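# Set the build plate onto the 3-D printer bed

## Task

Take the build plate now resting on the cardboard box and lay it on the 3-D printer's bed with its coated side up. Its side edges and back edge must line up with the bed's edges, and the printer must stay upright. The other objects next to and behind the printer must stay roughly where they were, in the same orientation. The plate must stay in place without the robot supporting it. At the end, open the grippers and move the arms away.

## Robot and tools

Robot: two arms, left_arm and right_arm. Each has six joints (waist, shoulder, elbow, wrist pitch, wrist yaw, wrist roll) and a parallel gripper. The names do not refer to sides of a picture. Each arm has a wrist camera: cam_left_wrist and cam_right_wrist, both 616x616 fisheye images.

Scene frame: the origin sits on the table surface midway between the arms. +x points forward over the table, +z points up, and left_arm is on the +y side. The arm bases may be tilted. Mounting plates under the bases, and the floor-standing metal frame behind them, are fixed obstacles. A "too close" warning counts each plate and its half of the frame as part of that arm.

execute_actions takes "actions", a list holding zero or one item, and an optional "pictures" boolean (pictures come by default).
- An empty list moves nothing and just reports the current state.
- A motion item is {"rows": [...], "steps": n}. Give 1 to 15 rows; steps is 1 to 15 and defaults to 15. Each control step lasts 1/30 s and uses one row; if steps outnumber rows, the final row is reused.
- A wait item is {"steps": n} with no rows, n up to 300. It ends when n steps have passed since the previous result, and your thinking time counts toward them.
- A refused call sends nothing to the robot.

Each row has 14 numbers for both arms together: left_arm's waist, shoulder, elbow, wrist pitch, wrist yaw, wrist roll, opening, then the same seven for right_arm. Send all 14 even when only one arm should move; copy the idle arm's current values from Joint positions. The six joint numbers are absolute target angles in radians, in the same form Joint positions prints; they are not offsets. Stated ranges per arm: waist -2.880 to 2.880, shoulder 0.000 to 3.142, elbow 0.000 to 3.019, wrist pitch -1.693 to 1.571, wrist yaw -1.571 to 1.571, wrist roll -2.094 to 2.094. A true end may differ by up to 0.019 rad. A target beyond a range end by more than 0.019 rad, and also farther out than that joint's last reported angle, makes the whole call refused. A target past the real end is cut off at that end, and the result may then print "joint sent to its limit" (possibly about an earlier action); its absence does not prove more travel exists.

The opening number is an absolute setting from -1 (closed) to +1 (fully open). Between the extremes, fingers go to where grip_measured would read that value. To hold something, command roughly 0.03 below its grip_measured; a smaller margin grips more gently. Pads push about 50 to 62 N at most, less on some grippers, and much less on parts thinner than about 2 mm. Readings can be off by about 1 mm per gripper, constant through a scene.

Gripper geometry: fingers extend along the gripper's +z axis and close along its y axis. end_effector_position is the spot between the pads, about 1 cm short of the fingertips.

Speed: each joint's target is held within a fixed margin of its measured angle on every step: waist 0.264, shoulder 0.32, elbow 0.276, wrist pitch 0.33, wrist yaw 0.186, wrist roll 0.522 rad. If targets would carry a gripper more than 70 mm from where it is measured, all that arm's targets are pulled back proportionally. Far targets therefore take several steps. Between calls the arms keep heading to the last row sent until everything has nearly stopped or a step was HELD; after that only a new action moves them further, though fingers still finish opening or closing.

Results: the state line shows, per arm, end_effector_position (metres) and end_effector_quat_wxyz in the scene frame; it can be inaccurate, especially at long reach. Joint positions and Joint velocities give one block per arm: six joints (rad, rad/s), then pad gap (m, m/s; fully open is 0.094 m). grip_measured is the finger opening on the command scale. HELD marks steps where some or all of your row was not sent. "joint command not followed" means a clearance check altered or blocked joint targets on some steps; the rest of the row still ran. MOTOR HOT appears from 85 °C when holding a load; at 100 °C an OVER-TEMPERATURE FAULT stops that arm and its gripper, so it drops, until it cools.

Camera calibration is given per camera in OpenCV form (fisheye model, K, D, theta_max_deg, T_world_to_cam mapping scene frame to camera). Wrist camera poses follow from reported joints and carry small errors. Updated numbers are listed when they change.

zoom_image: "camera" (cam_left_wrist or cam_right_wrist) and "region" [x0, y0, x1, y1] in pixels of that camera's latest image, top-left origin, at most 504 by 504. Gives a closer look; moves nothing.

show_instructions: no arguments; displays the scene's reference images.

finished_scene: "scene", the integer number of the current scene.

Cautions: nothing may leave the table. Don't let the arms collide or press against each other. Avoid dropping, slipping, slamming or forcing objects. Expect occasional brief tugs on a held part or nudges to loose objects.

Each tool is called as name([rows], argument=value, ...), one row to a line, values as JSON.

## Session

show_instructions()

execute_actions(actions=[])

Reference images for this scene: printer card page 5.

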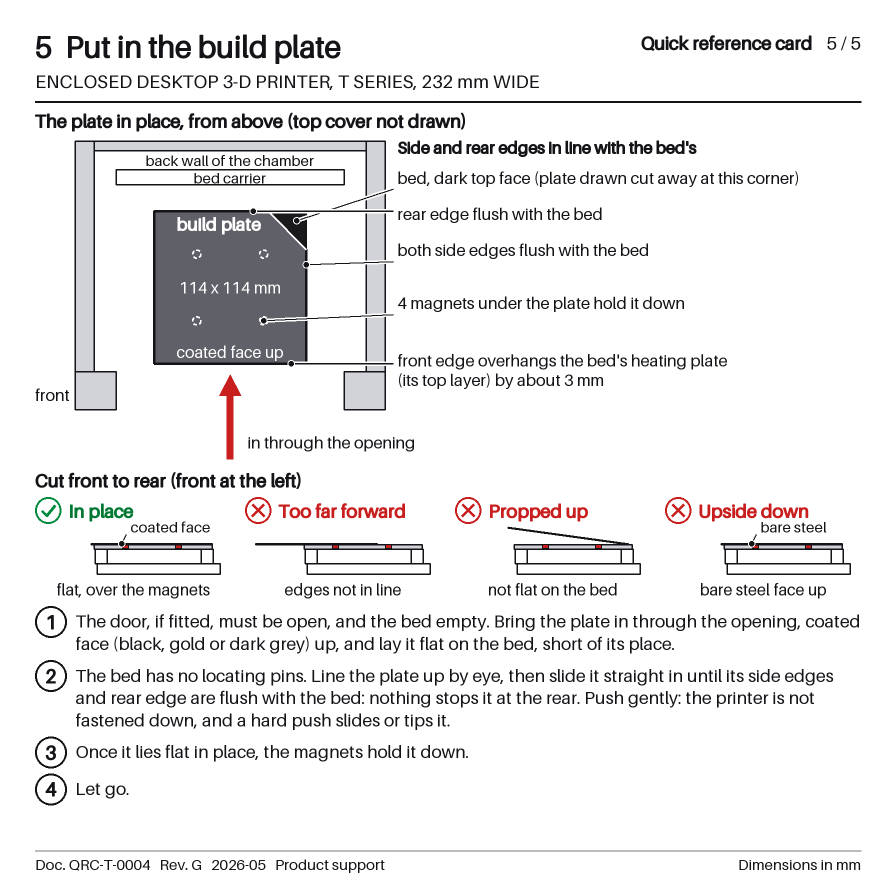

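Scene clock: 0.00 s of 4350.00 s.
left_arm: end_effector_position=(+0.4407, +0.4521, +0.2465) grip_measured=+1.000 end_effector_quat_wxyz=(+0.366, -0.073, +0.928, +0.021) | right_arm: end_effector_position=(+0.4141, -0.4021, +0.2538) grip_measured=+1.000 end_effector_quat_wxyz=(+0.378, +0.029, +0.925, -0.004)
Joint positions: left_arm=[0.061 1.959 0.546 0.627 0.041 0.08  0.094] | right_arm=[-0.077  1.947  0.545  0.644 -0.036 -0.072  0.094]
Joint velocities: left_arm=[-0.015 -0.015  0.002 -0.017 -0.007  0.022  0.   ] | right_arm=[-0.015 -0.024  0.002 -0.002  0.007 -0.022  0.   ]

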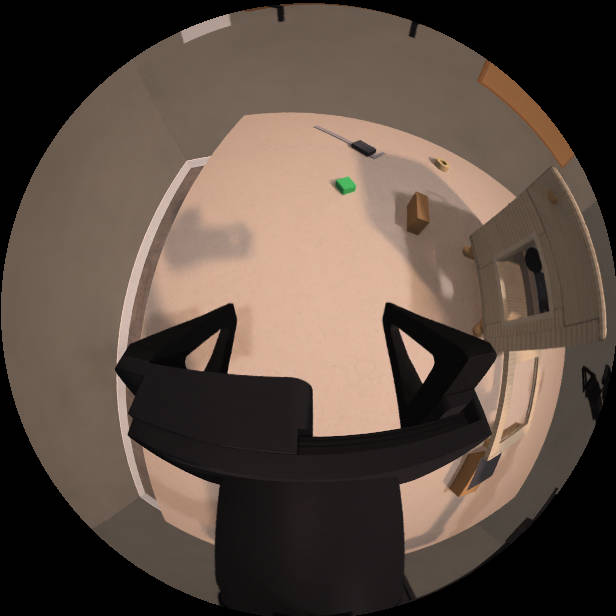

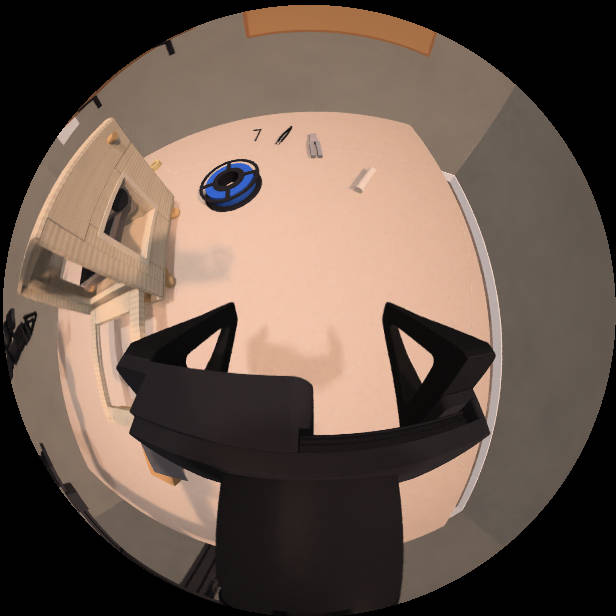

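execute_actions([
  {"rows":[[0.061,1.959,0.546,0.627,0.041,0.08,1,-0.07,1.93,0.54,0.65,-0.034,-0.07,1],[0.061,1.959,0.546,0.627,0.041,0.08,1,-0.055,1.915,0.525,0.66,-0.032,-0.066,1],[0.061,1.959,0.546,0.627,0.041,0.08,1,-0.035,1.9,0.505,0.67,-0.03,-0.062,1],[0.061,1.959,0.546,0.627,0.041,0.08,1,-0.01,1.885,0.48,0.68,-0.028,-0.058,1],[0.061,1.959,0.546,0.627,0.041,0.08,1,0.02,1.87,0.455,0.69,-0.026,-0.054,1],[0.061,1.959,0.546,0.627,0.041,0.08,1,0.055,1.855,0.43,0.7,-0.024,-0.05,1],[0.061,1.959,0.546,0.627,0.041,0.08,1,0.095,1.84,0.405,0.71,-0.022,-0.046,1],[0.061,1.959,0.546,0.627,0.041,0.08,1,0.14,1.825,0.38,0.72,-0.02,-0.042,1],[0.061,1.959,0.546,0.627,0.041,0.08,1,0.19,1.81,0.355,0.73,-0.018,-0.038,1],[0.061,1.959,0.546,0.627,0.041,0.08,1,0.24,1.795,0.33,0.74,-0.016,-0.034,1],[0.061,1.959,0.546,0.627,0.041,0.08,1,0.29,1.78,0.305,0.75,-0.014,-0.03,1],[0.061,1.959,0.546,0.627,0.041,0.08,1,0.34,1.765,0.28,0.76,-0.012,-0.026,1],[0.061,1.959,0.546,0.627,0.041,0.08,1,0.39,1.75,0.255,0.77,-0.01,-0.022,1],[0.061,1.959,0.546,0.627,0.041,0.08,1,0.44,1.735,0.235,0.78,-0.008,-0.018,1],[0.061,1.959,0.546,0.627,0.041,0.08,1,0.49,1.725,0.215,0.79,-0.006,-0.014,1]],"steps":15},
], pictures=false)

execute_actions([
  {"rows":[[0.061,1.959,0.546,0.627,0.041,0.08,1,0.54,1.715,0.195,0.8,-0.004,-0.01,1],[0.061,1.959,0.546,0.627,0.041,0.08,1,0.59,1.705,0.18,0.81,-0.002,-0.006,1],[0.061,1.959,0.546,0.627,0.041,0.08,1,0.64,1.70,0.165,0.82,0,0,1],[0.061,1.959,0.546,0.627,0.041,0.08,1,0.69,1.695,0.15,0.83,0,0,1],[0.061,1.959,0.546,0.627,0.041,0.08,1,0.74,1.69,0.14,0.84,0,0,1],[0.061,1.959,0.546,0.627,0.041,0.08,1,0.79,1.69,0.13,0.85,0,0,1],[0.061,1.959,0.546,0.627,0.041,0.08,1,0.84,1.69,0.125,0.85,0,0,1],[0.061,1.959,0.546,0.627,0.041,0.08,1,0.885,1.69,0.12,0.85,0,0,1],[0.061,1.959,0.546,0.627,0.041,0.08,1,0.925,1.69,0.12,0.85,0,0,1],[0.061,1.959,0.546,0.627,0.041,0.08,1,0.96,1.69,0.12,0.85,0,0,1],[0.061,1.959,0.546,0.627,0.041,0.08,1,0.99,1.69,0.12,0.85,0,0,1],[0.061,1.959,0.546,0.627,0.041,0.08,1,1.015,1.69,0.12,0.85,0,0,1],[0.061,1.959,0.546,0.627,0.041,0.08,1,1.035,1.69,0.12,0.85,0,0,1],[0.061,1.959,0.546,0.627,0.041,0.08,1,1.045,1.69,0.12,0.85,0,0,1],[0.061,1.959,0.546,0.627,0.041,0.08,1,1.05,1.69,0.12,0.85,0,0,1]],"steps":15},
], pictures=false)

execute_actions([
  {"steps":12},
])

Scene clock: 59.47 s of 4350.00 s.
left_arm: end_effector_position=(+0.4407, +0.4521, +0.2465) grip_measured=+1.000 end_effector_quat_wxyz=(+0.366, -0.073, +0.928, +0.021) | right_arm: end_effector_position=(+0.2947, -0.2179, +0.2933) grip_measured=+1.000 end_effector_quat_wxyz=(+0.381, -0.175, +0.903, +0.091)
Joint positions: left_arm=[0.061 1.959 0.546 0.627 0.041 0.08  0.094] | right_arm=[ 0.411  1.768  0.261  0.756 -0.013 -0.043  0.094]
Joint velocities: left_arm=[ 0.005  0.005  0.007 -0.002 -0.037 -0.007  0.   ] | right_arm=[ 1.499 -0.435 -0.623  0.276  0.066  0.125  0.   ]
Steps of this call (steps 1 to 90: nothing new was sent; then 55.97 s passed at rest; steps 91 to 105: all 15 steps of this action). Readings (joint positions):
91: left_arm=[0.061 1.959 0.546 0.627 0.041 0.080] | right_arm=[-0.077 1.947 0.545 0.644 -0.036 -0.072]
92: left_arm=[0.061 1.959 0.546 0.627 0.041 0.080] | right_arm=[-0.076 1.947 0.544 0.644 -0.035 -0.072]
94: left_arm=[0.061 1.959 0.546 0.627 0.041 0.080] | right_arm=[-0.065 1.939 0.527 0.653 -0.030 -0.071]
98: left_arm=[0.061 1.959 0.546 0.627 0.041 0.080] | right_arm=[0.037 1.883 0.434 0.686 -0.021 -0.064]
105: the state above

Scene clock: 59.97 s of 4350.00 s.
left_arm: end_effector_position=(+0.4407, +0.4521, +0.2465) grip_measured=+1.000 end_effector_quat_wxyz=(+0.366, -0.073, +0.928, +0.021) | right_arm: end_effector_position=(+0.1285, -0.0855, +0.3119) grip_measured=+1.000 end_effector_quat_wxyz=(+0.348, -0.427, +0.807, +0.211)
Joint positions: left_arm=[0.061 1.959 0.546 0.627 0.041 0.08  0.094] | right_arm=[ 1.035  1.708  0.125  0.832 -0.002 -0.016  0.094]
Joint velocities: left_arm=[-0.005 -0.005  0.012 -0.022  0.022  0.022  0.   ] | right_arm=[ 0.366 -0.015 -0.007 -0.007  0.037 -0.051  0.   ]
Steps of this call (steps 1 to 15: all 15 steps of this action). Readings (joint positions):
1: left_arm=[0.061 1.959 0.546 0.627 0.041 0.080] | right_arm=[0.462 1.754 0.239 0.766 -0.011 -0.039]
2: left_arm=[0.061 1.959 0.546 0.627 0.041 0.080] | right_arm=[0.511 1.742 0.219 0.775 -0.009 -0.036]
4: left_arm=[0.061 1.959 0.546 0.627 0.041 0.080] | right_arm=[0.607 1.723 0.182 0.795 -0.004 -0.028]
8: left_arm=[0.061 1.959 0.546 0.627 0.041 0.080] | right_arm=[0.802 1.708 0.135 0.826 -0.002 -0.019]
15: the state above

Scene clock: 60.37 s of 4350.00 s.
left_arm: end_effector_position=(+0.4407, +0.4521, +0.2465) grip_measured=+1.000 end_effector_quat_wxyz=(+0.366, -0.073, +0.928, +0.021) | right_arm: end_effector_position=(+0.1251, -0.0833, +0.3121) grip_measured=+1.000 end_effector_quat_wxyz=(+0.347, -0.431, +0.805, +0.213)
Joint positions: left_arm=[0.061 1.959 0.546 0.627 0.041 0.08  0.094] | right_arm=[ 1.048  1.708  0.125  0.832 -0.002 -0.013  0.094]
Joint velocities: left_arm=[-0.005 -0.005  0.002 -0.002  0.007  0.022  0.   ] | right_arm=[ 0.005 -0.005 -0.012 -0.027  0.022 -0.066  0.   ]
Steps of this call (steps 1 to 12: the robot went on to your last target). Readings (joint positions):
1: left_arm=[0.061 1.959 0.546 0.627 0.041 0.080] | right_arm=[1.044 1.708 0.125 0.832 -0.002 -0.016]
2: left_arm=[0.061 1.959 0.546 0.627 0.041 0.080] | right_arm=[1.048 1.708 0.125 0.832 -0.002 -0.015]
4: left_arm=[0.061 1.959 0.546 0.627 0.041 0.080] | right_arm=[1.048 1.708 0.125 0.832 -0.002 -0.015]
8: left_arm=[0.061 1.959 0.546 0.627 0.041 0.080] | right_arm=[1.048 1.708 0.125 0.832 -0.002 -0.014]
12: the state above
camera_calibration (this result's frames):
cam_right_wrist: T_world_to_cam=[[0.846188, -0.530977, -0.0450509, -0.137797], [-0.528023, -0.824074, -0.205166, 0.065858], [0.0718129, 0.197397, -0.97769, 0.43648], [0, 0, 0, 1]] pos_world=[0.120032, -0.105055, 0.434046]

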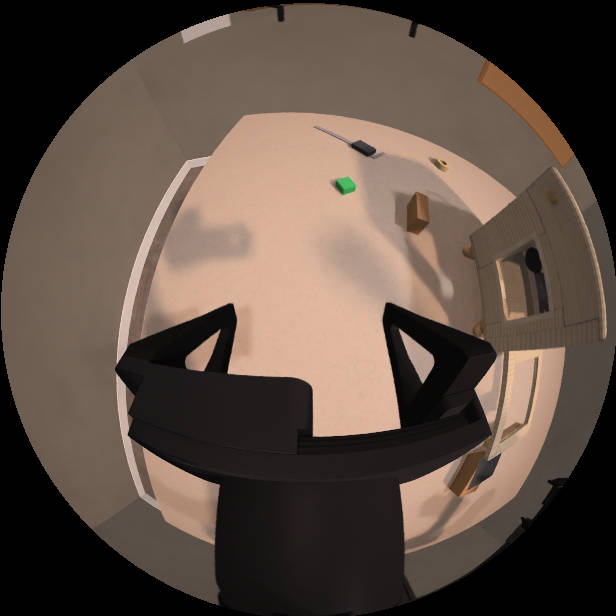

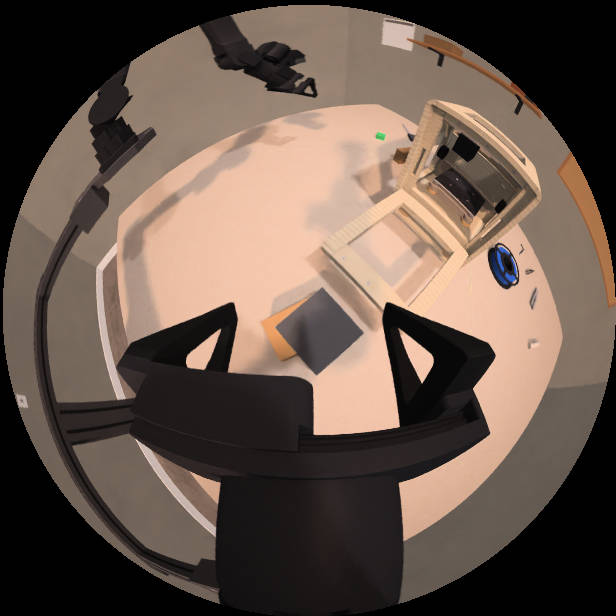

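zoom_image(camera="cam_right_wrist", region=[250, 270, 376, 396])

zoom_image(camera="cam_right_wrist", region=[390, 120, 530, 260])

Region (250, 270, 376, 396) of cam_right_wrist's 616x616 image, scaled by 4.000, with more detail than that image has.

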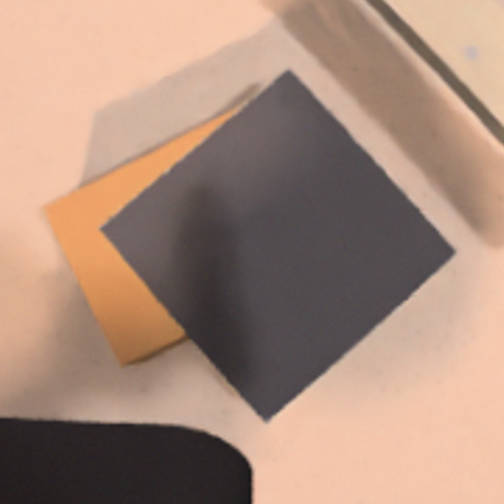

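Region (390, 120, 530, 260) of cam_right_wrist's 616x616 image, scaled by 3.600, with more detail than that image has.

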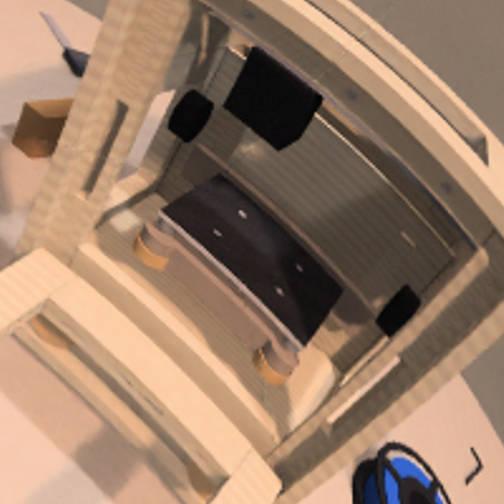

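execute_actions([
  {"rows":[[0.061,1.959,0.546,0.627,0.041,0.08,1,1.043,1.71,0.127,0.85,-0.01,0.003,0.95],[0.061,1.959,0.546,0.627,0.041,0.08,1,1.033,1.717,0.131,0.852,-0.025,0.009,0.9],[0.061,1.959,0.546,0.627,0.041,0.08,1,1.018,1.727,0.137,0.855,-0.048,0.017,0.85],[0.061,1.959,0.546,0.627,0.041,0.08,1,0.998,1.74,0.144,0.859,-0.078,0.028,0.8],[0.061,1.959,0.546,0.627,0.041,0.08,1,0.973,1.757,0.153,0.864,-0.115,0.042,0.75],[0.061,1.959,0.546,0.627,0.041,0.08,1,0.945,1.777,0.164,0.87,-0.157,0.057,0.7],[0.061,1.959,0.546,0.627,0.041,0.08,1,0.914,1.8,0.177,0.877,-0.203,0.074,0.65],[0.061,1.959,0.546,0.627,0.041,0.08,1,0.881,1.827,0.192,0.884,-0.252,0.092,0.6],[0.061,1.959,0.546,0.627,0.041,0.08,1,0.848,1.857,0.208,0.891,-0.302,0.11,0.55],[0.061,1.959,0.546,0.627,0.041,0.08,1,0.815,1.89,0.226,0.898,-0.352,0.128,0.5],[0.061,1.959,0.546,0.627,0.041,0.08,1,0.782,1.925,0.245,0.905,-0.402,0.146,0.45],[0.061,1.959,0.546,0.627,0.041,0.08,1,0.749,1.96,0.265,0.912,-0.452,0.164,0.4],[0.061,1.959,0.546,0.627,0.041,0.08,1,0.716,1.995,0.285,0.919,-0.502,0.182,0.35],[0.061,1.959,0.546,0.627,0.041,0.08,1,0.683,2.03,0.305,0.926,-0.552,0.2,0.3],[0.061,1.959,0.546,0.627,0.041,0.08,1,0.65,2.065,0.325,0.933,-0.602,0.218,0.25]],"steps":15},
], pictures=false)

execute_actions([
  {"rows":[[0.061,1.959,0.546,0.627,0.041,0.08,1,0.617,2.1,0.345,0.94,-0.652,0.236,0.2],[0.061,1.959,0.546,0.627,0.041,0.08,1,0.584,2.135,0.365,0.947,-0.702,0.254,0.15],[0.061,1.959,0.546,0.627,0.041,0.08,1,0.551,2.17,0.385,0.954,-0.752,0.272,0.1],[0.061,1.959,0.546,0.627,0.041,0.08,1,0.518,2.205,0.405,0.961,-0.802,0.29,0.05],[0.061,1.959,0.546,0.627,0.041,0.08,1,0.485,2.24,0.425,0.968,-0.852,0.308,0],[0.061,1.959,0.546,0.627,0.041,0.08,1,0.452,2.275,0.445,0.975,-0.902,0.326,-0.05],[0.061,1.959,0.546,0.627,0.041,0.08,1,0.419,2.31,0.465,0.982,-0.952,0.344,-0.1],[0.061,1.959,0.546,0.627,0.041,0.08,1,0.386,2.345,0.485,0.989,-1.002,0.362,-0.15],[0.061,1.959,0.546,0.627,0.041,0.08,1,0.353,2.38,0.505,0.996,-1.052,0.38,-0.2],[0.061,1.959,0.546,0.627,0.041,0.08,1,0.32,2.415,0.525,1.003,-1.102,0.398,-0.25],[0.061,1.959,0.546,0.627,0.041,0.08,1,0.287,2.45,0.545,1.01,-1.152,0.416,-0.3],[0.061,1.959,0.546,0.627,0.041,0.08,1,0.256,2.485,0.565,1.017,-1.198,0.434,-0.35],[0.061,1.959,0.546,0.627,0.041,0.08,1,0.228,2.52,0.585,1.024,-1.24,0.45,-0.4],[0.061,1.959,0.546,0.627,0.041,0.08,1,0.203,2.555,0.605,1.031,-1.277,0.465,-0.45],[0.061,1.959,0.546,0.627,0.041,0.08,1,0.183,2.59,0.625,1.038,-1.308,0.478,-0.5]],"steps":15},
], pictures=false)

execute_actions([
  {"rows":[[0.061,1.959,0.546,0.627,0.041,0.08,1,0.167,2.625,0.645,1.045,-1.332,0.488,-0.5],[0.061,1.959,0.546,0.627,0.041,0.08,1,0.155,2.66,0.665,1.052,-1.35,0.495,-0.5],[0.061,1.959,0.546,0.627,0.041,0.08,1,0.147,2.695,0.685,1.059,-1.362,0.5,-0.5],[0.061,1.959,0.546,0.627,0.041,0.08,1,0.142,2.73,0.705,1.066,-1.368,0.501,-0.5],[0.061,1.959,0.546,0.627,0.041,0.08,1,0.14,2.765,0.724,1.073,-1.37,0.501,-0.5],[0.061,1.959,0.546,0.627,0.041,0.08,1,0.14,2.798,0.742,1.079,-1.37,0.501,-0.5],[0.061,1.959,0.546,0.627,0.041,0.08,1,0.14,2.828,0.758,1.084,-1.37,0.501,-0.5],[0.061,1.959,0.546,0.627,0.041,0.08,1,0.14,2.855,0.772,1.088,-1.37,0.501,-0.5],[0.061,1.959,0.546,0.627,0.041,0.08,1,0.14,2.878,0.784,1.091,-1.37,0.501,-0.5],[0.061,1.959,0.546,0.627,0.041,0.08,1,0.14,2.898,0.794,1.092,-1.37,0.501,-0.5],[0.061,1.959,0.546,0.627,0.041,0.08,1,0.14,2.915,0.803,1.092,-1.37,0.501,-0.5],[0.061,1.959,0.546,0.627,0.041,0.08,1,0.14,2.928,0.81,1.092,-1.37,0.501,-0.5],[0.061,1.959,0.546,0.627,0.041,0.08,1,0.14,2.938,0.815,1.092,-1.37,0.501,-0.5],[0.061,1.959,0.546,0.627,0.041,0.08,1,0.14,2.945,0.818,1.092,-1.37,0.501,-0.5],[0.061,1.959,0.546,0.627,0.041,0.08,1,0.14,2.948,0.82,1.092,-1.37,0.501,-0.5]],"steps":15},
], pictures=false)

execute_actions([
  {"steps":15},
])

Scene clock: 180.87 s of 4350.00 s.
left_arm: end_effector_position=(+0.4407, +0.4521, +0.2465) grip_measured=+1.000 end_effector_quat_wxyz=(+0.366, -0.073, +0.928, +0.021) | right_arm: end_effector_position=(+0.1638, -0.0661, +0.2768) grip_measured=+0.273 end_effector_quat_wxyz=(+0.226, -0.320, +0.829, +0.399)
Joint positions: left_arm=[0.061 1.959 0.546 0.627 0.041 0.08  0.094] | right_arm=[ 0.716  1.992  0.286  0.904 -0.559  0.135  0.06 ]
Joint velocities: left_arm=[ 0.005 -0.015  0.002 -0.007 -0.037 -0.007  0.   ] | right_arm=[-0.982  1.06   0.676  0.212 -1.282  0.462 -0.045]
Steps of this call (steps 1 to 30: the robot went on to your last target; steps 31 to 90: nothing new was sent; then 117.00 s passed at rest; steps 91 to 105: all 15 steps of this action). Readings (joint positions):
91: left_arm=[0.061 1.959 0.546 0.627 0.041 0.080] | right_arm=[1.048 1.708 0.125 0.832 -0.004 -0.013]
92: left_arm=[0.061 1.959 0.546 0.627 0.041 0.080] | right_arm=[1.047 1.708 0.125 0.833 -0.013 -0.011]
94: left_arm=[0.061 1.959 0.546 0.627 0.041 0.080] | right_arm=[1.037 1.711 0.125 0.836 -0.055 -0.005]
98: left_arm=[0.061 1.959 0.546 0.627 0.041 0.080] | right_arm=[0.950 1.763 0.145 0.855 -0.213 0.029]
105: the state above

Scene clock: 181.37 s of 4350.00 s.
left_arm: end_effector_position=(+0.4407, +0.4521, +0.2465) grip_measured=+1.000 end_effector_quat_wxyz=(+0.366, -0.073, +0.928, +0.021) | right_arm: end_effector_position=(+0.2283, -0.1284, +0.2008) grip_measured=-0.476 end_effector_quat_wxyz=(+0.080, -0.093, +0.765, +0.632)
Joint positions: left_arm=[0.061 1.959 0.546 0.627 0.041 0.08  0.094] | right_arm=[ 0.227  2.515  0.592  1.011 -1.276  0.397  0.025]
Joint velocities: left_arm=[-0.015 -0.015 -0.012  0.002 -0.066 -0.007  0.   ] | right_arm=[-0.825  0.991  0.554  0.217 -0.886  0.374 -0.044]
Steps of this call (steps 1 to 15: all 15 steps of this action). Readings (joint positions):
1: left_arm=[0.061 1.959 0.546 0.627 0.041 0.080] | right_arm=[0.683 2.028 0.310 0.911 -0.609 0.151]
2: left_arm=[0.061 1.959 0.546 0.627 0.041 0.080] | right_arm=[0.650 2.063 0.332 0.919 -0.658 0.169]
4: left_arm=[0.061 1.959 0.546 0.627 0.041 0.080] | right_arm=[0.584 2.132 0.374 0.933 -0.758 0.204]
8: left_arm=[0.061 1.959 0.546 0.627 0.041 0.080] | right_arm=[0.452 2.271 0.452 0.961 -0.958 0.274]
15: the state above

Scene clock: 181.87 s of 4350.00 s.
left_arm: end_effector_position=(+0.4407, +0.4521, +0.2465) grip_measured=+1.000 end_effector_quat_wxyz=(+0.366, -0.073, +0.928, +0.021) | right_arm: end_effector_position=(+0.1865, -0.1501, +0.0815) grip_measured=-0.499 end_effector_quat_wxyz=(+0.005, +0.006, +0.754, +0.657)
Joint positions: left_arm=[0.061 1.959 0.546 0.627 0.041 0.08  0.094] | right_arm=[ 0.136  2.94   0.808  1.074 -1.365  0.486  0.024]
Joint velocities: left_arm=[-0.015 -0.015  0.007  0.007 -0.037 -0.007  0.   ] | right_arm=[0.005 0.259 0.076 0.012 0.022 0.037 0.   ]
Steps of this call (steps 1 to 15: all 15 steps of this action). Readings (joint positions):
1: left_arm=[0.061 1.959 0.546 0.627 0.041 0.080] | right_arm=[0.201 2.549 0.612 1.018 -1.305 0.412]
2: left_arm=[0.061 1.959 0.546 0.627 0.041 0.080] | right_arm=[0.179 2.584 0.632 1.025 -1.328 0.426]
4: left_arm=[0.061 1.959 0.546 0.627 0.041 0.080] | right_arm=[0.149 2.653 0.672 1.040 -1.355 0.448]
8: left_arm=[0.061 1.959 0.546 0.627 0.041 0.080] | right_arm=[0.136 2.790 0.747 1.065 -1.365 0.472]
15: the state above

Scene clock: 182.37 s of 4350.00 s.
left_arm: end_effector_position=(+0.4407, +0.4521, +0.2465) grip_measured=+1.000 end_effector_quat_wxyz=(+0.366, -0.073, +0.928, +0.021) | right_arm: end_effector_position=(+0.1860, -0.1500, +0.0786) grip_measured=-0.499 end_effector_quat_wxyz=(+0.005, +0.006, +0.753, +0.658)
Joint positions: left_arm=[0.061 1.959 0.546 0.627 0.041 0.08  0.094] | right_arm=[ 0.136  2.949  0.815  1.078 -1.366  0.488  0.024]
Joint velocities: left_arm=[-0.015  0.005  0.012 -0.007  0.007 -0.007  0.   ] | right_arm=[ 0.015 -0.005 -0.012  0.002  0.081 -0.037 -0.001]
Steps of this call (steps 1 to 15: the robot went on to your last target). Readings (joint positions):
1: left_arm=[0.061 1.959 0.546 0.627 0.041 0.080] | right_arm=[0.136 2.946 0.809 1.074 -1.365 0.486]
2: left_arm=[0.061 1.959 0.546 0.627 0.041 0.080] | right_arm=[0.136 2.949 0.810 1.074 -1.365 0.487]
4: left_arm=[0.061 1.959 0.546 0.627 0.041 0.080] | right_arm=[0.136 2.949 0.811 1.076 -1.366 0.487]
8: left_arm=[0.061 1.959 0.546 0.627 0.041 0.080] | right_arm=[0.136 2.949 0.815 1.078 -1.366 0.488]
15: the state above
All arms were judged still, so your last target was given up. Only a new action makes them travel on or press farther. Fingers that are still opening or closing keep moving.
camera_calibration (this result's frames):
cam_right_wrist: T_world_to_cam=[[0.00243037, -0.129189, -0.991617, 0.0563017], [-0.815904, -0.573595, 0.0727287, 0.0644209], [-0.578182, 0.808888, -0.1068, 0.361139], [0, 0, 0, 1]] pos_world=[0.261229, -0.247896, 0.089714]

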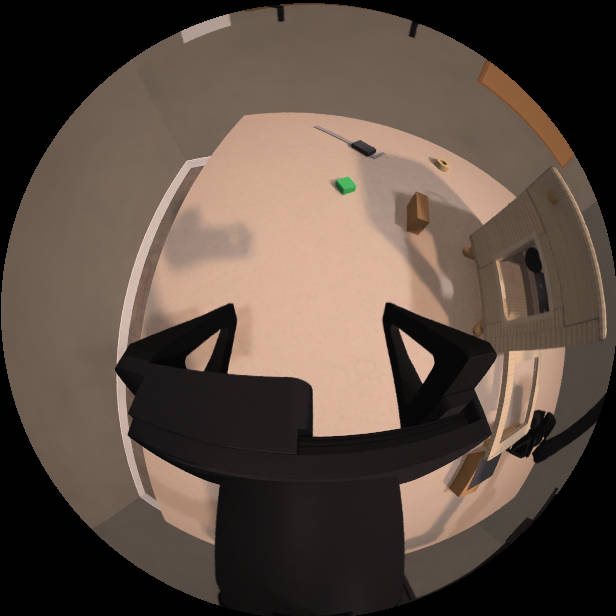

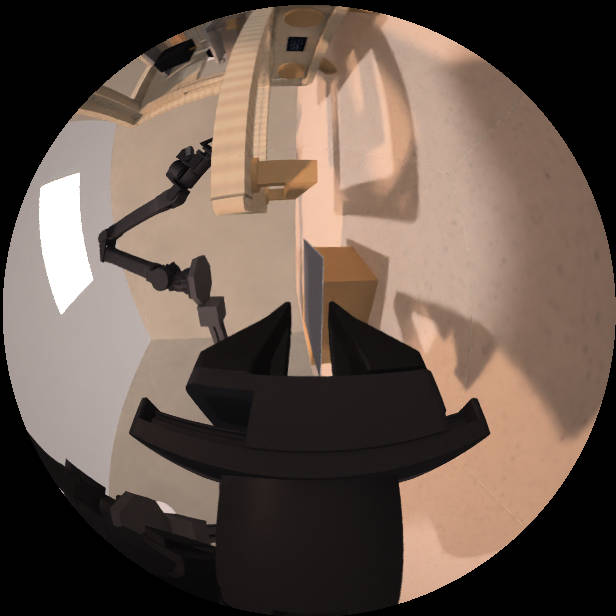

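zoom_image(camera="cam_right_wrist", region=[265, 230, 405, 380])

Region (265, 230, 405, 380) of cam_right_wrist's 616x616 image, scaled by 3.360, with more detail than that image has; it fills the left 470 columns of this view, and the rest is white.

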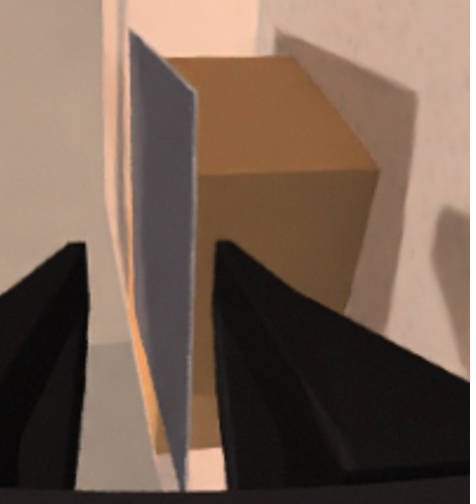

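execute_actions([
  {"rows":[[0.061,1.959,0.546,0.627,0.041,0.08,1,0.14,2.955,0.825,1.092,-1.37,0.501,-0.5],[0.061,1.959,0.546,0.627,0.041,0.08,1,0.14,2.96,0.83,1.092,-1.37,0.501,-0.5],[0.061,1.959,0.546,0.627,0.041,0.08,1,0.14,2.965,0.835,1.092,-1.37,0.501,-0.5],[0.061,1.959,0.546,0.627,0.041,0.08,1,0.14,2.97,0.84,1.092,-1.37,0.501,-0.5],[0.061,1.959,0.546,0.627,0.041,0.08,1,0.145,2.975,0.845,1.092,-1.37,0.501,-0.5],[0.061,1.959,0.546,0.627,0.041,0.08,1,0.15,2.98,0.85,1.092,-1.37,0.501,-0.5],[0.061,1.959,0.546,0.627,0.041,0.08,1,0.157,2.984,0.853,1.092,-1.37,0.501,-0.5],[0.061,1.959,0.546,0.627,0.041,0.08,1,0.165,2.987,0.855,1.092,-1.37,0.501,-0.5],[0.061,1.959,0.546,0.627,0.041,0.08,1,0.174,2.988,0.855,1.092,-1.37,0.501,-0.5],[0.061,1.959,0.546,0.627,0.041,0.08,1,0.183,2.988,0.855,1.092,-1.37,0.501,-0.5],[0.061,1.959,0.546,0.627,0.041,0.08,1,0.191,2.988,0.855,1.092,-1.37,0.501,-0.5],[0.061,1.959,0.546,0.627,0.041,0.08,1,0.198,2.988,0.855,1.092,-1.37,0.501,-0.5],[0.061,1.959,0.546,0.627,0.041,0.08,1,0.203,2.988,0.855,1.092,-1.37,0.501,-0.5],[0.061,1.959,0.546,0.627,0.041,0.08,1,0.205,2.988,0.855,1.092,-1.37,0.501,-0.5]],"steps":15},
], pictures=false)

execute_actions([
  {"steps":8},
])

zoom_image(camera="cam_right_wrist", region=[265, 230, 405, 380])

Scene clock: 215.97 s of 4350.00 s.
left_arm: end_effector_position=(+0.4407, +0.4521, +0.2465) grip_measured=+1.000 end_effector_quat_wxyz=(+0.366, -0.073, +0.928, +0.021) | right_arm: end_effector_position=(+0.1801, -0.1352, +0.0683) grip_measured=-0.499 end_effector_quat_wxyz=(-0.007, -0.021, +0.752, +0.659)
Joint positions: left_arm=[0.061 1.959 0.546 0.627 0.041 0.08  0.094] | right_arm=[ 0.194  2.973  0.853  1.078 -1.367  0.488  0.024]
Joint velocities: left_arm=[-0.005 -0.005  0.012 -0.002  0.066 -0.051  0.   ] | right_arm=[ 0.19   0.015 -0.002  0.012 -0.037  0.022 -0.   ]
Steps of this call (steps 1 to 90: nothing new was sent; then 30.10 s passed at rest; steps 91 to 105: all 15 steps of this action). Readings (joint positions):
91: left_arm=[0.061 1.959 0.546 0.627 0.041 0.080] | right_arm=[0.136 2.949 0.815 1.078 -1.366 0.488]
92: left_arm=[0.061 1.959 0.546 0.627 0.041 0.080] | right_arm=[0.136 2.949 0.816 1.078 -1.366 0.488]
94: left_arm=[0.061 1.959 0.546 0.627 0.041 0.080] | right_arm=[0.136 2.950 0.823 1.078 -1.367 0.488]
98: left_arm=[0.061 1.959 0.546 0.627 0.041 0.080] | right_arm=[0.139 2.960 0.846 1.078 -1.367 0.488]
105: the state above

Scene clock: 216.23 s of 4350.00 s.
left_arm: end_effector_position=(+0.4407, +0.4521, +0.2465) grip_measured=+1.000 end_effector_quat_wxyz=(+0.366, -0.073, +0.928, +0.021) | right_arm: end_effector_position=(+0.1782, -0.1331, +0.0683) grip_measured=-0.499 end_effector_quat_wxyz=(-0.010, -0.024, +0.751, +0.659)
Joint positions: left_arm=[0.061 1.959 0.546 0.627 0.041 0.08  0.094] | right_arm=[ 0.202  2.973  0.853  1.078 -1.367  0.488  0.024]
Joint velocities: left_arm=[ 0.005 -0.005 -0.012  0.007  0.022 -0.022  0.   ] | right_arm=[-0.005 -0.005 -0.027 -0.012  0.007 -0.022 -0.   ]
Steps of this call (steps 1 to 8: the robot went on to your last target). Readings (joint positions):
1: left_arm=[0.061 1.959 0.546 0.627 0.041 0.080] | right_arm=[0.199 2.973 0.853 1.078 -1.367 0.488]
2: left_arm=[0.061 1.959 0.546 0.627 0.041 0.080] | right_arm=[0.202 2.973 0.853 1.078 -1.367 0.488]
4: left_arm=[0.061 1.959 0.546 0.627 0.041 0.080] | right_arm=[0.202 2.973 0.853 1.078 -1.367 0.488]
8: the state above
camera_calibration (this result's frames):
cam_right_wrist: T_world_to_cam=[[0.0266652, -0.123805, -0.991948, 0.0447374], [-0.777565, -0.626191, 0.0572526, 0.0556822], [-0.628237, 0.769777, -0.112964, 0.346032], [0, 0, 0, 1]] pos_world=[0.259494, -0.225961, 0.0802783]

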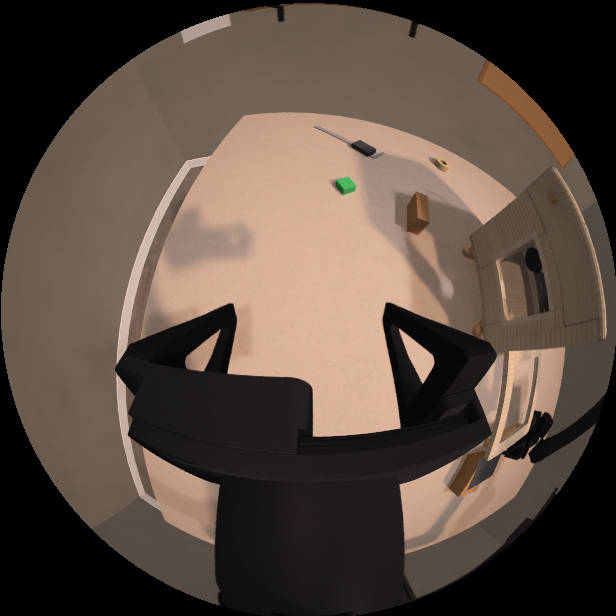

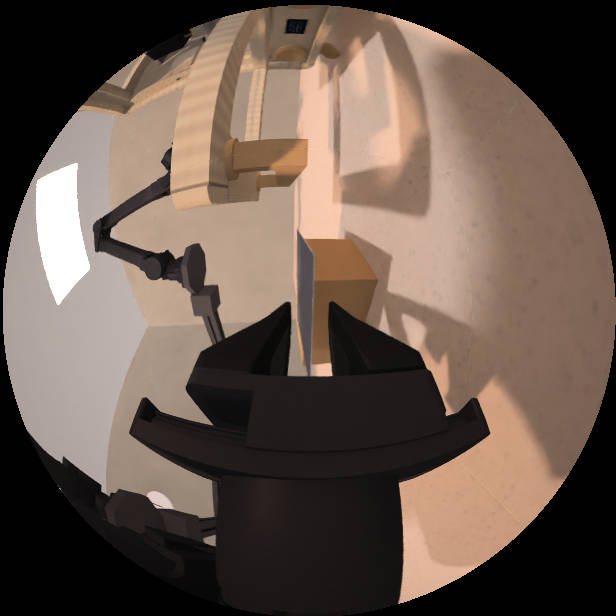

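Region (265, 230, 405, 380) of cam_right_wrist's 616x616 image, scaled by 3.360, with more detail than that image has; it fills the left 470 columns of this view, and the rest is white.

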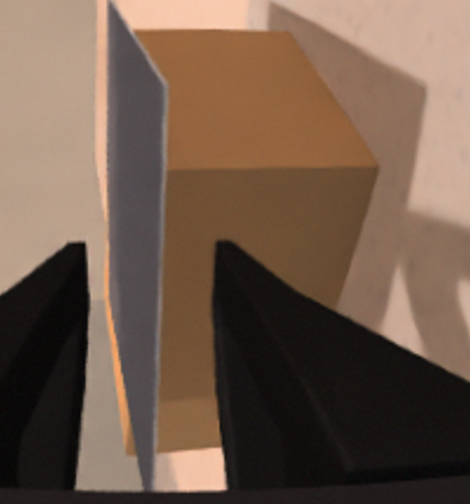

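execute_actions([
  {"rows":[[0.061,1.959,0.546,0.627,0.041,0.08,1,0.21,2.991,0.855,1.092,-1.37,0.504,-0.5],[0.061,1.959,0.546,0.627,0.041,0.08,1,0.214,2.994,0.855,1.092,-1.37,0.507,-0.5],[0.061,1.959,0.546,0.627,0.041,0.08,1,0.22,2.997,0.855,1.092,-1.37,0.51,-0.5],[0.061,1.959,0.546,0.627,0.041,0.08,1,0.228,3.0,0.855,1.092,-1.37,0.51,-0.5],[0.061,1.959,0.546,0.627,0.041,0.08,1,0.237,3.0,0.855,1.092,-1.37,0.51,-0.5],[0.061,1.959,0.546,0.627,0.041,0.08,1,0.247,3.0,0.855,1.092,-1.37,0.51,-0.5],[0.061,1.959,0.546,0.627,0.041,0.08,1,0.257,3.0,0.855,1.092,-1.37,0.51,-0.5],[0.061,1.959,0.546,0.627,0.041,0.08,1,0.267,3.0,0.855,1.092,-1.37,0.51,-0.5],[0.061,1.959,0.546,0.627,0.041,0.08,1,0.277,3.0,0.855,1.092,-1.37,0.51,-0.5],[0.061,1.959,0.546,0.627,0.041,0.08,1,0.286,3.0,0.855,1.092,-1.37,0.51,-0.5],[0.061,1.959,0.546,0.627,0.041,0.08,1,0.294,3.0,0.855,1.092,-1.37,0.51,-0.5],[0.061,1.959,0.546,0.627,0.041,0.08,1,0.3,3.0,0.855,1.092,-1.37,0.51,-0.5],[0.061,1.959,0.546,0.627,0.041,0.08,1,0.305,3.0,0.855,1.092,-1.37,0.51,-0.5],[0.061,1.959,0.546,0.627,0.041,0.08,1,0.308,3.0,0.855,1.092,-1.37,0.51,-0.5]],"steps":15},
], pictures=false)

execute_actions([
  {"steps":8},
])

zoom_image(camera="cam_right_wrist", region=[245, 200, 425, 380])

Scene clock: 248.63 s of 4350.00 s.
left_arm: end_effector_position=(+0.4407, +0.4521, +0.2465) grip_measured=+1.000 end_effector_quat_wxyz=(+0.366, -0.073, +0.928, +0.021) | right_arm: end_effector_position=(+0.1524, -0.1122, +0.0675) grip_measured=-0.499 end_effector_quat_wxyz=(-0.048, -0.056, +0.749, +0.658)
Joint positions: left_arm=[0.061 1.959 0.546 0.627 0.041 0.08  0.094] | right_arm=[ 0.3    2.984  0.853  1.078 -1.367  0.497  0.024]
Joint velocities: left_arm=[-0.005 -0.005 -0.012 -0.017 -0.022  0.037  0.   ] | right_arm=[ 0.132  0.005 -0.017 -0.017  0.022  0.022  0.   ]
Steps of this call (steps 1 to 15: the robot went on to your last target; steps 16 to 90: nothing new was sent; then 28.90 s passed at rest; steps 91 to 105: all 15 steps of this action). Readings (joint positions):
91: left_arm=[0.061 1.959 0.546 0.627 0.041 0.080] | right_arm=[0.202 2.973 0.853 1.078 -1.367 0.489]
92: left_arm=[0.061 1.959 0.546 0.627 0.041 0.080] | right_arm=[0.202 2.973 0.853 1.078 -1.367 0.489]
94: left_arm=[0.061 1.959 0.546 0.627 0.041 0.080] | right_arm=[0.204 2.975 0.853 1.078 -1.367 0.492]
98: left_arm=[0.061 1.959 0.546 0.627 0.041 0.080] | right_arm=[0.231 2.982 0.853 1.078 -1.367 0.495]
105: the state above

Scene clock: 248.90 s of 4350.00 s.
left_arm: end_effector_position=(+0.4407, +0.4521, +0.2465) grip_measured=+1.000 end_effector_quat_wxyz=(+0.366, -0.073, +0.928, +0.021) | right_arm: end_effector_position=(+0.1515, -0.1114, +0.0676) grip_measured=-0.499 end_effector_quat_wxyz=(-0.049, -0.058, +0.749, +0.658)
Joint positions: left_arm=[0.061 1.959 0.546 0.627 0.041 0.08  0.094] | right_arm=[ 0.305  2.984  0.853  1.078 -1.367  0.497  0.024]
Joint velocities: left_arm=[-0.005 -0.005 -0.002 -0.007 -0.095 -0.037  0.   ] | right_arm=[ 0.005  0.005  0.007  0.012 -0.051  0.022 -0.001]
Steps of this call (steps 1 to 8: the robot went on to your last target). Readings (joint positions):
1: left_arm=[0.061 1.959 0.546 0.627 0.041 0.080] | right_arm=[0.304 2.984 0.853 1.078 -1.367 0.497]
2: left_arm=[0.061 1.959 0.546 0.627 0.041 0.080] | right_arm=[0.305 2.984 0.853 1.078 -1.367 0.497]
4: left_arm=[0.061 1.959 0.546 0.627 0.041 0.080] | right_arm=[0.305 2.984 0.853 1.078 -1.367 0.497]
8: the state above
camera_calibration (this result's frames):
cam_right_wrist: T_world_to_cam=[[0.0241235, -0.120731, -0.992392, 0.0481464], [-0.709179, -0.701729, 0.0681307, 0.0290887], [-0.704616, 0.70214, -0.102548, 0.315747], [0, 0, 0, 1]] pos_world=[0.241948, -0.195473, 0.0781774]

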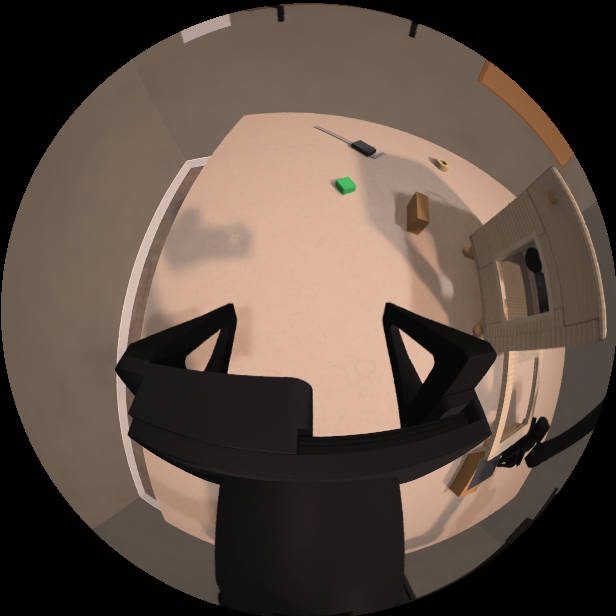

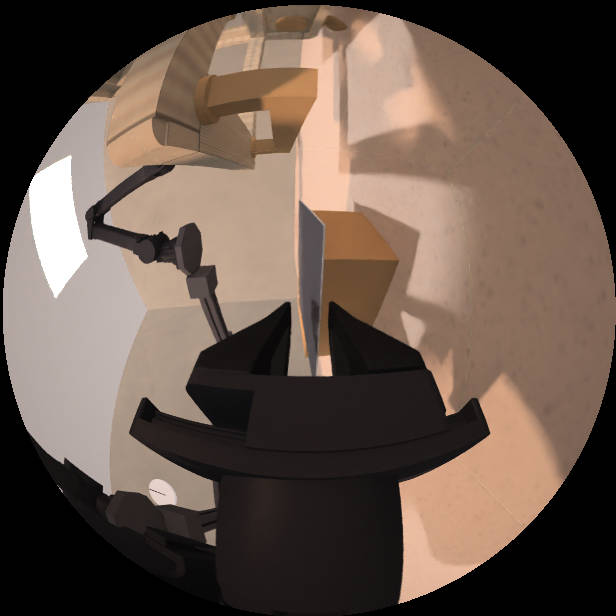

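Region (245, 200, 425, 380) of cam_right_wrist's 616x616 image, scaled by 2.800, with more detail than that image has.

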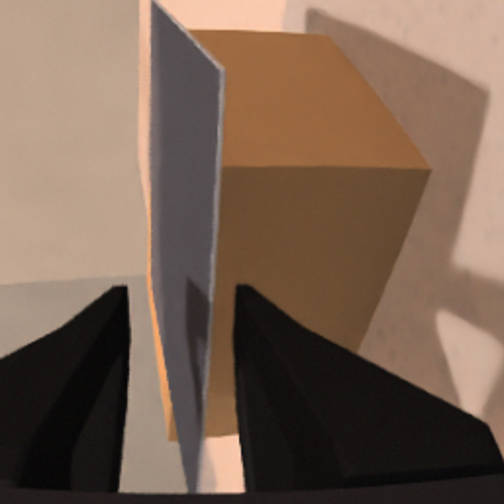

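execute_actions([
  {"rows":[[0.061,1.959,0.546,0.627,0.041,0.08,1,0.308,2.975,0.853,1.092,-1.37,0.51,-0.54],[0.061,1.959,0.546,0.627,0.041,0.08,1,0.308,2.96,0.85,1.092,-1.37,0.51,-0.58],[0.061,1.959,0.546,0.627,0.041,0.08,1,0.308,2.952,0.847,1.092,-1.37,0.51,-0.62],[0.061,1.959,0.546,0.627,0.041,0.08,1,0.308,2.948,0.844,1.092,-1.37,0.51,-0.65],[0.061,1.959,0.546,0.627,0.041,0.08,1,0.308,2.945,0.841,1.092,-1.37,0.51,-0.68],[0.061,1.959,0.546,0.627,0.041,0.08,1,0.308,2.942,0.838,1.092,-1.37,0.51,-0.71],[0.061,1.959,0.546,0.627,0.041,0.08,1,0.308,2.939,0.835,1.092,-1.37,0.51,-0.74],[0.061,1.959,0.546,0.627,0.041,0.08,1,0.308,2.936,0.832,1.092,-1.37,0.51,-0.77],[0.061,1.959,0.546,0.627,0.041,0.08,1,0.308,2.933,0.829,1.092,-1.37,0.51,-0.8],[0.061,1.959,0.546,0.627,0.041,0.08,1,0.308,2.93,0.826,1.092,-1.37,0.51,-0.825],[0.061,1.959,0.546,0.627,0.041,0.08,1,0.308,2.927,0.823,1.092,-1.37,0.51,-0.85],[0.061,1.959,0.546,0.627,0.041,0.08,1,0.308,2.925,0.821,1.092,-1.37,0.51,-0.875],[0.061,1.959,0.546,0.627,0.041,0.08,1,0.308,2.924,0.82,1.092,-1.37,0.51,-0.9],[0.061,1.959,0.546,0.627,0.041,0.08,1,0.308,2.924,0.82,1.092,-1.37,0.51,-0.92],[0.061,1.959,0.546,0.627,0.041,0.08,1,0.308,2.924,0.82,1.092,-1.37,0.51,-0.935]],"steps":15},
], pictures=false)

execute_actions([
  {"rows":[[0.061,1.959,0.546,0.627,0.041,0.08,1,0.308,2.924,0.82,1.092,-1.37,0.51,-0.95],[0.061,1.959,0.546,0.627,0.041,0.08,1,0.308,2.924,0.82,1.092,-1.37,0.51,-0.96],[0.061,1.959,0.546,0.627,0.041,0.08,1,0.308,2.924,0.82,1.092,-1.37,0.51,-0.97],[0.061,1.959,0.546,0.627,0.041,0.08,1,0.308,2.924,0.82,1.092,-1.37,0.51,-0.98],[0.061,1.959,0.546,0.627,0.041,0.08,1,0.308,2.924,0.82,1.092,-1.37,0.51,-0.99],[0.061,1.959,0.546,0.627,0.041,0.08,1,0.308,2.924,0.82,1.092,-1.37,0.51,-1]],"steps":12},
])

Scene clock: 275.70 s of 4350.00 s.
left_arm: end_effector_position=(+0.4407, +0.4521, +0.2465) grip_measured=+1.000 end_effector_quat_wxyz=(+0.366, -0.073, +0.928, +0.021) | right_arm: end_effector_position=(+0.1653, -0.1083, +0.0753) grip_measured=-0.926 end_effector_quat_wxyz=(-0.037, -0.068, +0.747, +0.660)
Joint positions: left_arm=[0.061 1.959 0.546 0.627 0.041 0.08  0.094] | right_arm=[ 0.305  2.951  0.853  1.078 -1.367  0.497  0.003]
Joint velocities: left_arm=[-0.005 -0.005 -0.012 -0.007 -0.007 -0.066  0.   ] | right_arm=[ 0.015 -0.063  0.012 -0.002 -0.022  0.007 -0.016]
Steps of this call (steps 1 to 15: the robot went on to your last target; steps 16 to 90: nothing new was sent; then 23.30 s passed at rest; steps 91 to 105: all 15 steps of this action). Readings (joint positions):
91: left_arm=[0.061 1.959 0.546 0.627 0.041 0.080] | right_arm=[0.305 2.984 0.853 1.078 -1.367 0.497]
92: left_arm=[0.061 1.959 0.546 0.627 0.041 0.080] | right_arm=[0.305 2.984 0.853 1.078 -1.367 0.497]
94: left_arm=[0.061 1.959 0.546 0.627 0.041 0.080] | right_arm=[0.305 2.983 0.853 1.078 -1.367 0.497]
98: left_arm=[0.061 1.959 0.546 0.627 0.041 0.080] | right_arm=[0.305 2.975 0.853 1.078 -1.367 0.497]
105: the state above

Scene clock: 276.10 s of 4350.00 s.
left_arm: end_effector_position=(+0.4407, +0.4521, +0.2465) grip_measured=+1.000 end_effector_quat_wxyz=(+0.366, -0.073, +0.928, +0.021) | right_arm: end_effector_position=(+0.1645, -0.1084, +0.0771) grip_measured=-0.978 end_effector_quat_wxyz=(-0.041, -0.065, +0.746, +0.661)
Joint positions: left_arm=[0.061 1.959 0.546 0.627 0.041 0.08  0.094] | right_arm=[ 0.305  2.949  0.849  1.078 -1.371  0.505  0.001]
Joint velocities: left_arm=[ 0.015 -0.005 -0.002  0.002  0.022  0.037  0.   ] | right_arm=[-0.005 -0.024 -0.002  0.002 -0.022  0.022  0.   ]
Steps of this call (steps 1 to 12: all 12 steps of this action). Readings (joint positions):
1: left_arm=[0.061 1.959 0.546 0.627 0.041 0.080] | right_arm=[0.305 2.950 0.853 1.078 -1.367 0.497]
2: left_arm=[0.061 1.959 0.546 0.627 0.041 0.080] | right_arm=[0.305 2.949 0.853 1.078 -1.367 0.497]
4: left_arm=[0.061 1.959 0.546 0.627 0.041 0.080] | right_arm=[0.305 2.949 0.853 1.078 -1.368 0.500]
8: left_arm=[0.061 1.959 0.546 0.627 0.041 0.080] | right_arm=[0.305 2.949 0.850 1.078 -1.371 0.504]
12: the state above
camera_calibration (this result's frames):
cam_right_wrist: T_world_to_cam=[[0.0458231, -0.110288, -0.992843, 0.0552899], [-0.710725, -0.702018, 0.0451795, 0.0417294], [-0.701976, 0.703568, -0.110553, 0.324144], [0, 0, 0, 1]] pos_world=[0.254666, -0.192665, 0.0888438]

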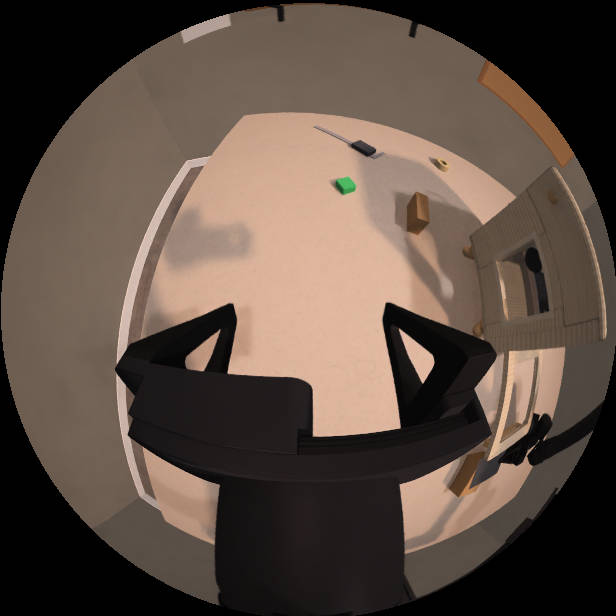

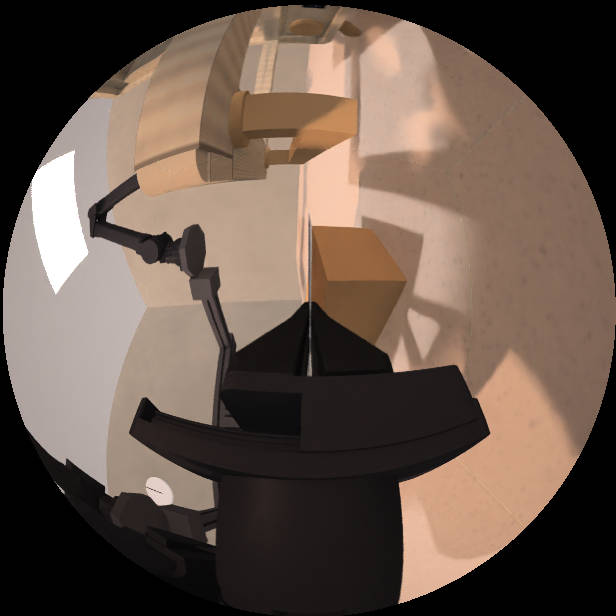

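zoom_image(camera="cam_right_wrist", region=[270, 200, 350, 320])

Region (270, 200, 350, 320) of cam_right_wrist's 616x616 image, scaled by 4.200, with more detail than that image has.

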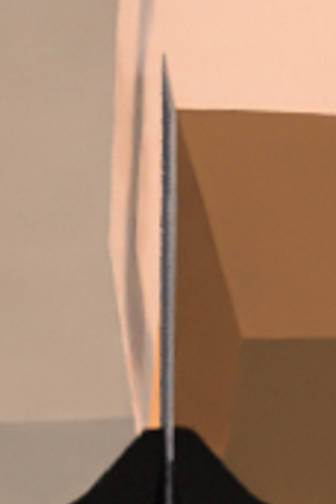

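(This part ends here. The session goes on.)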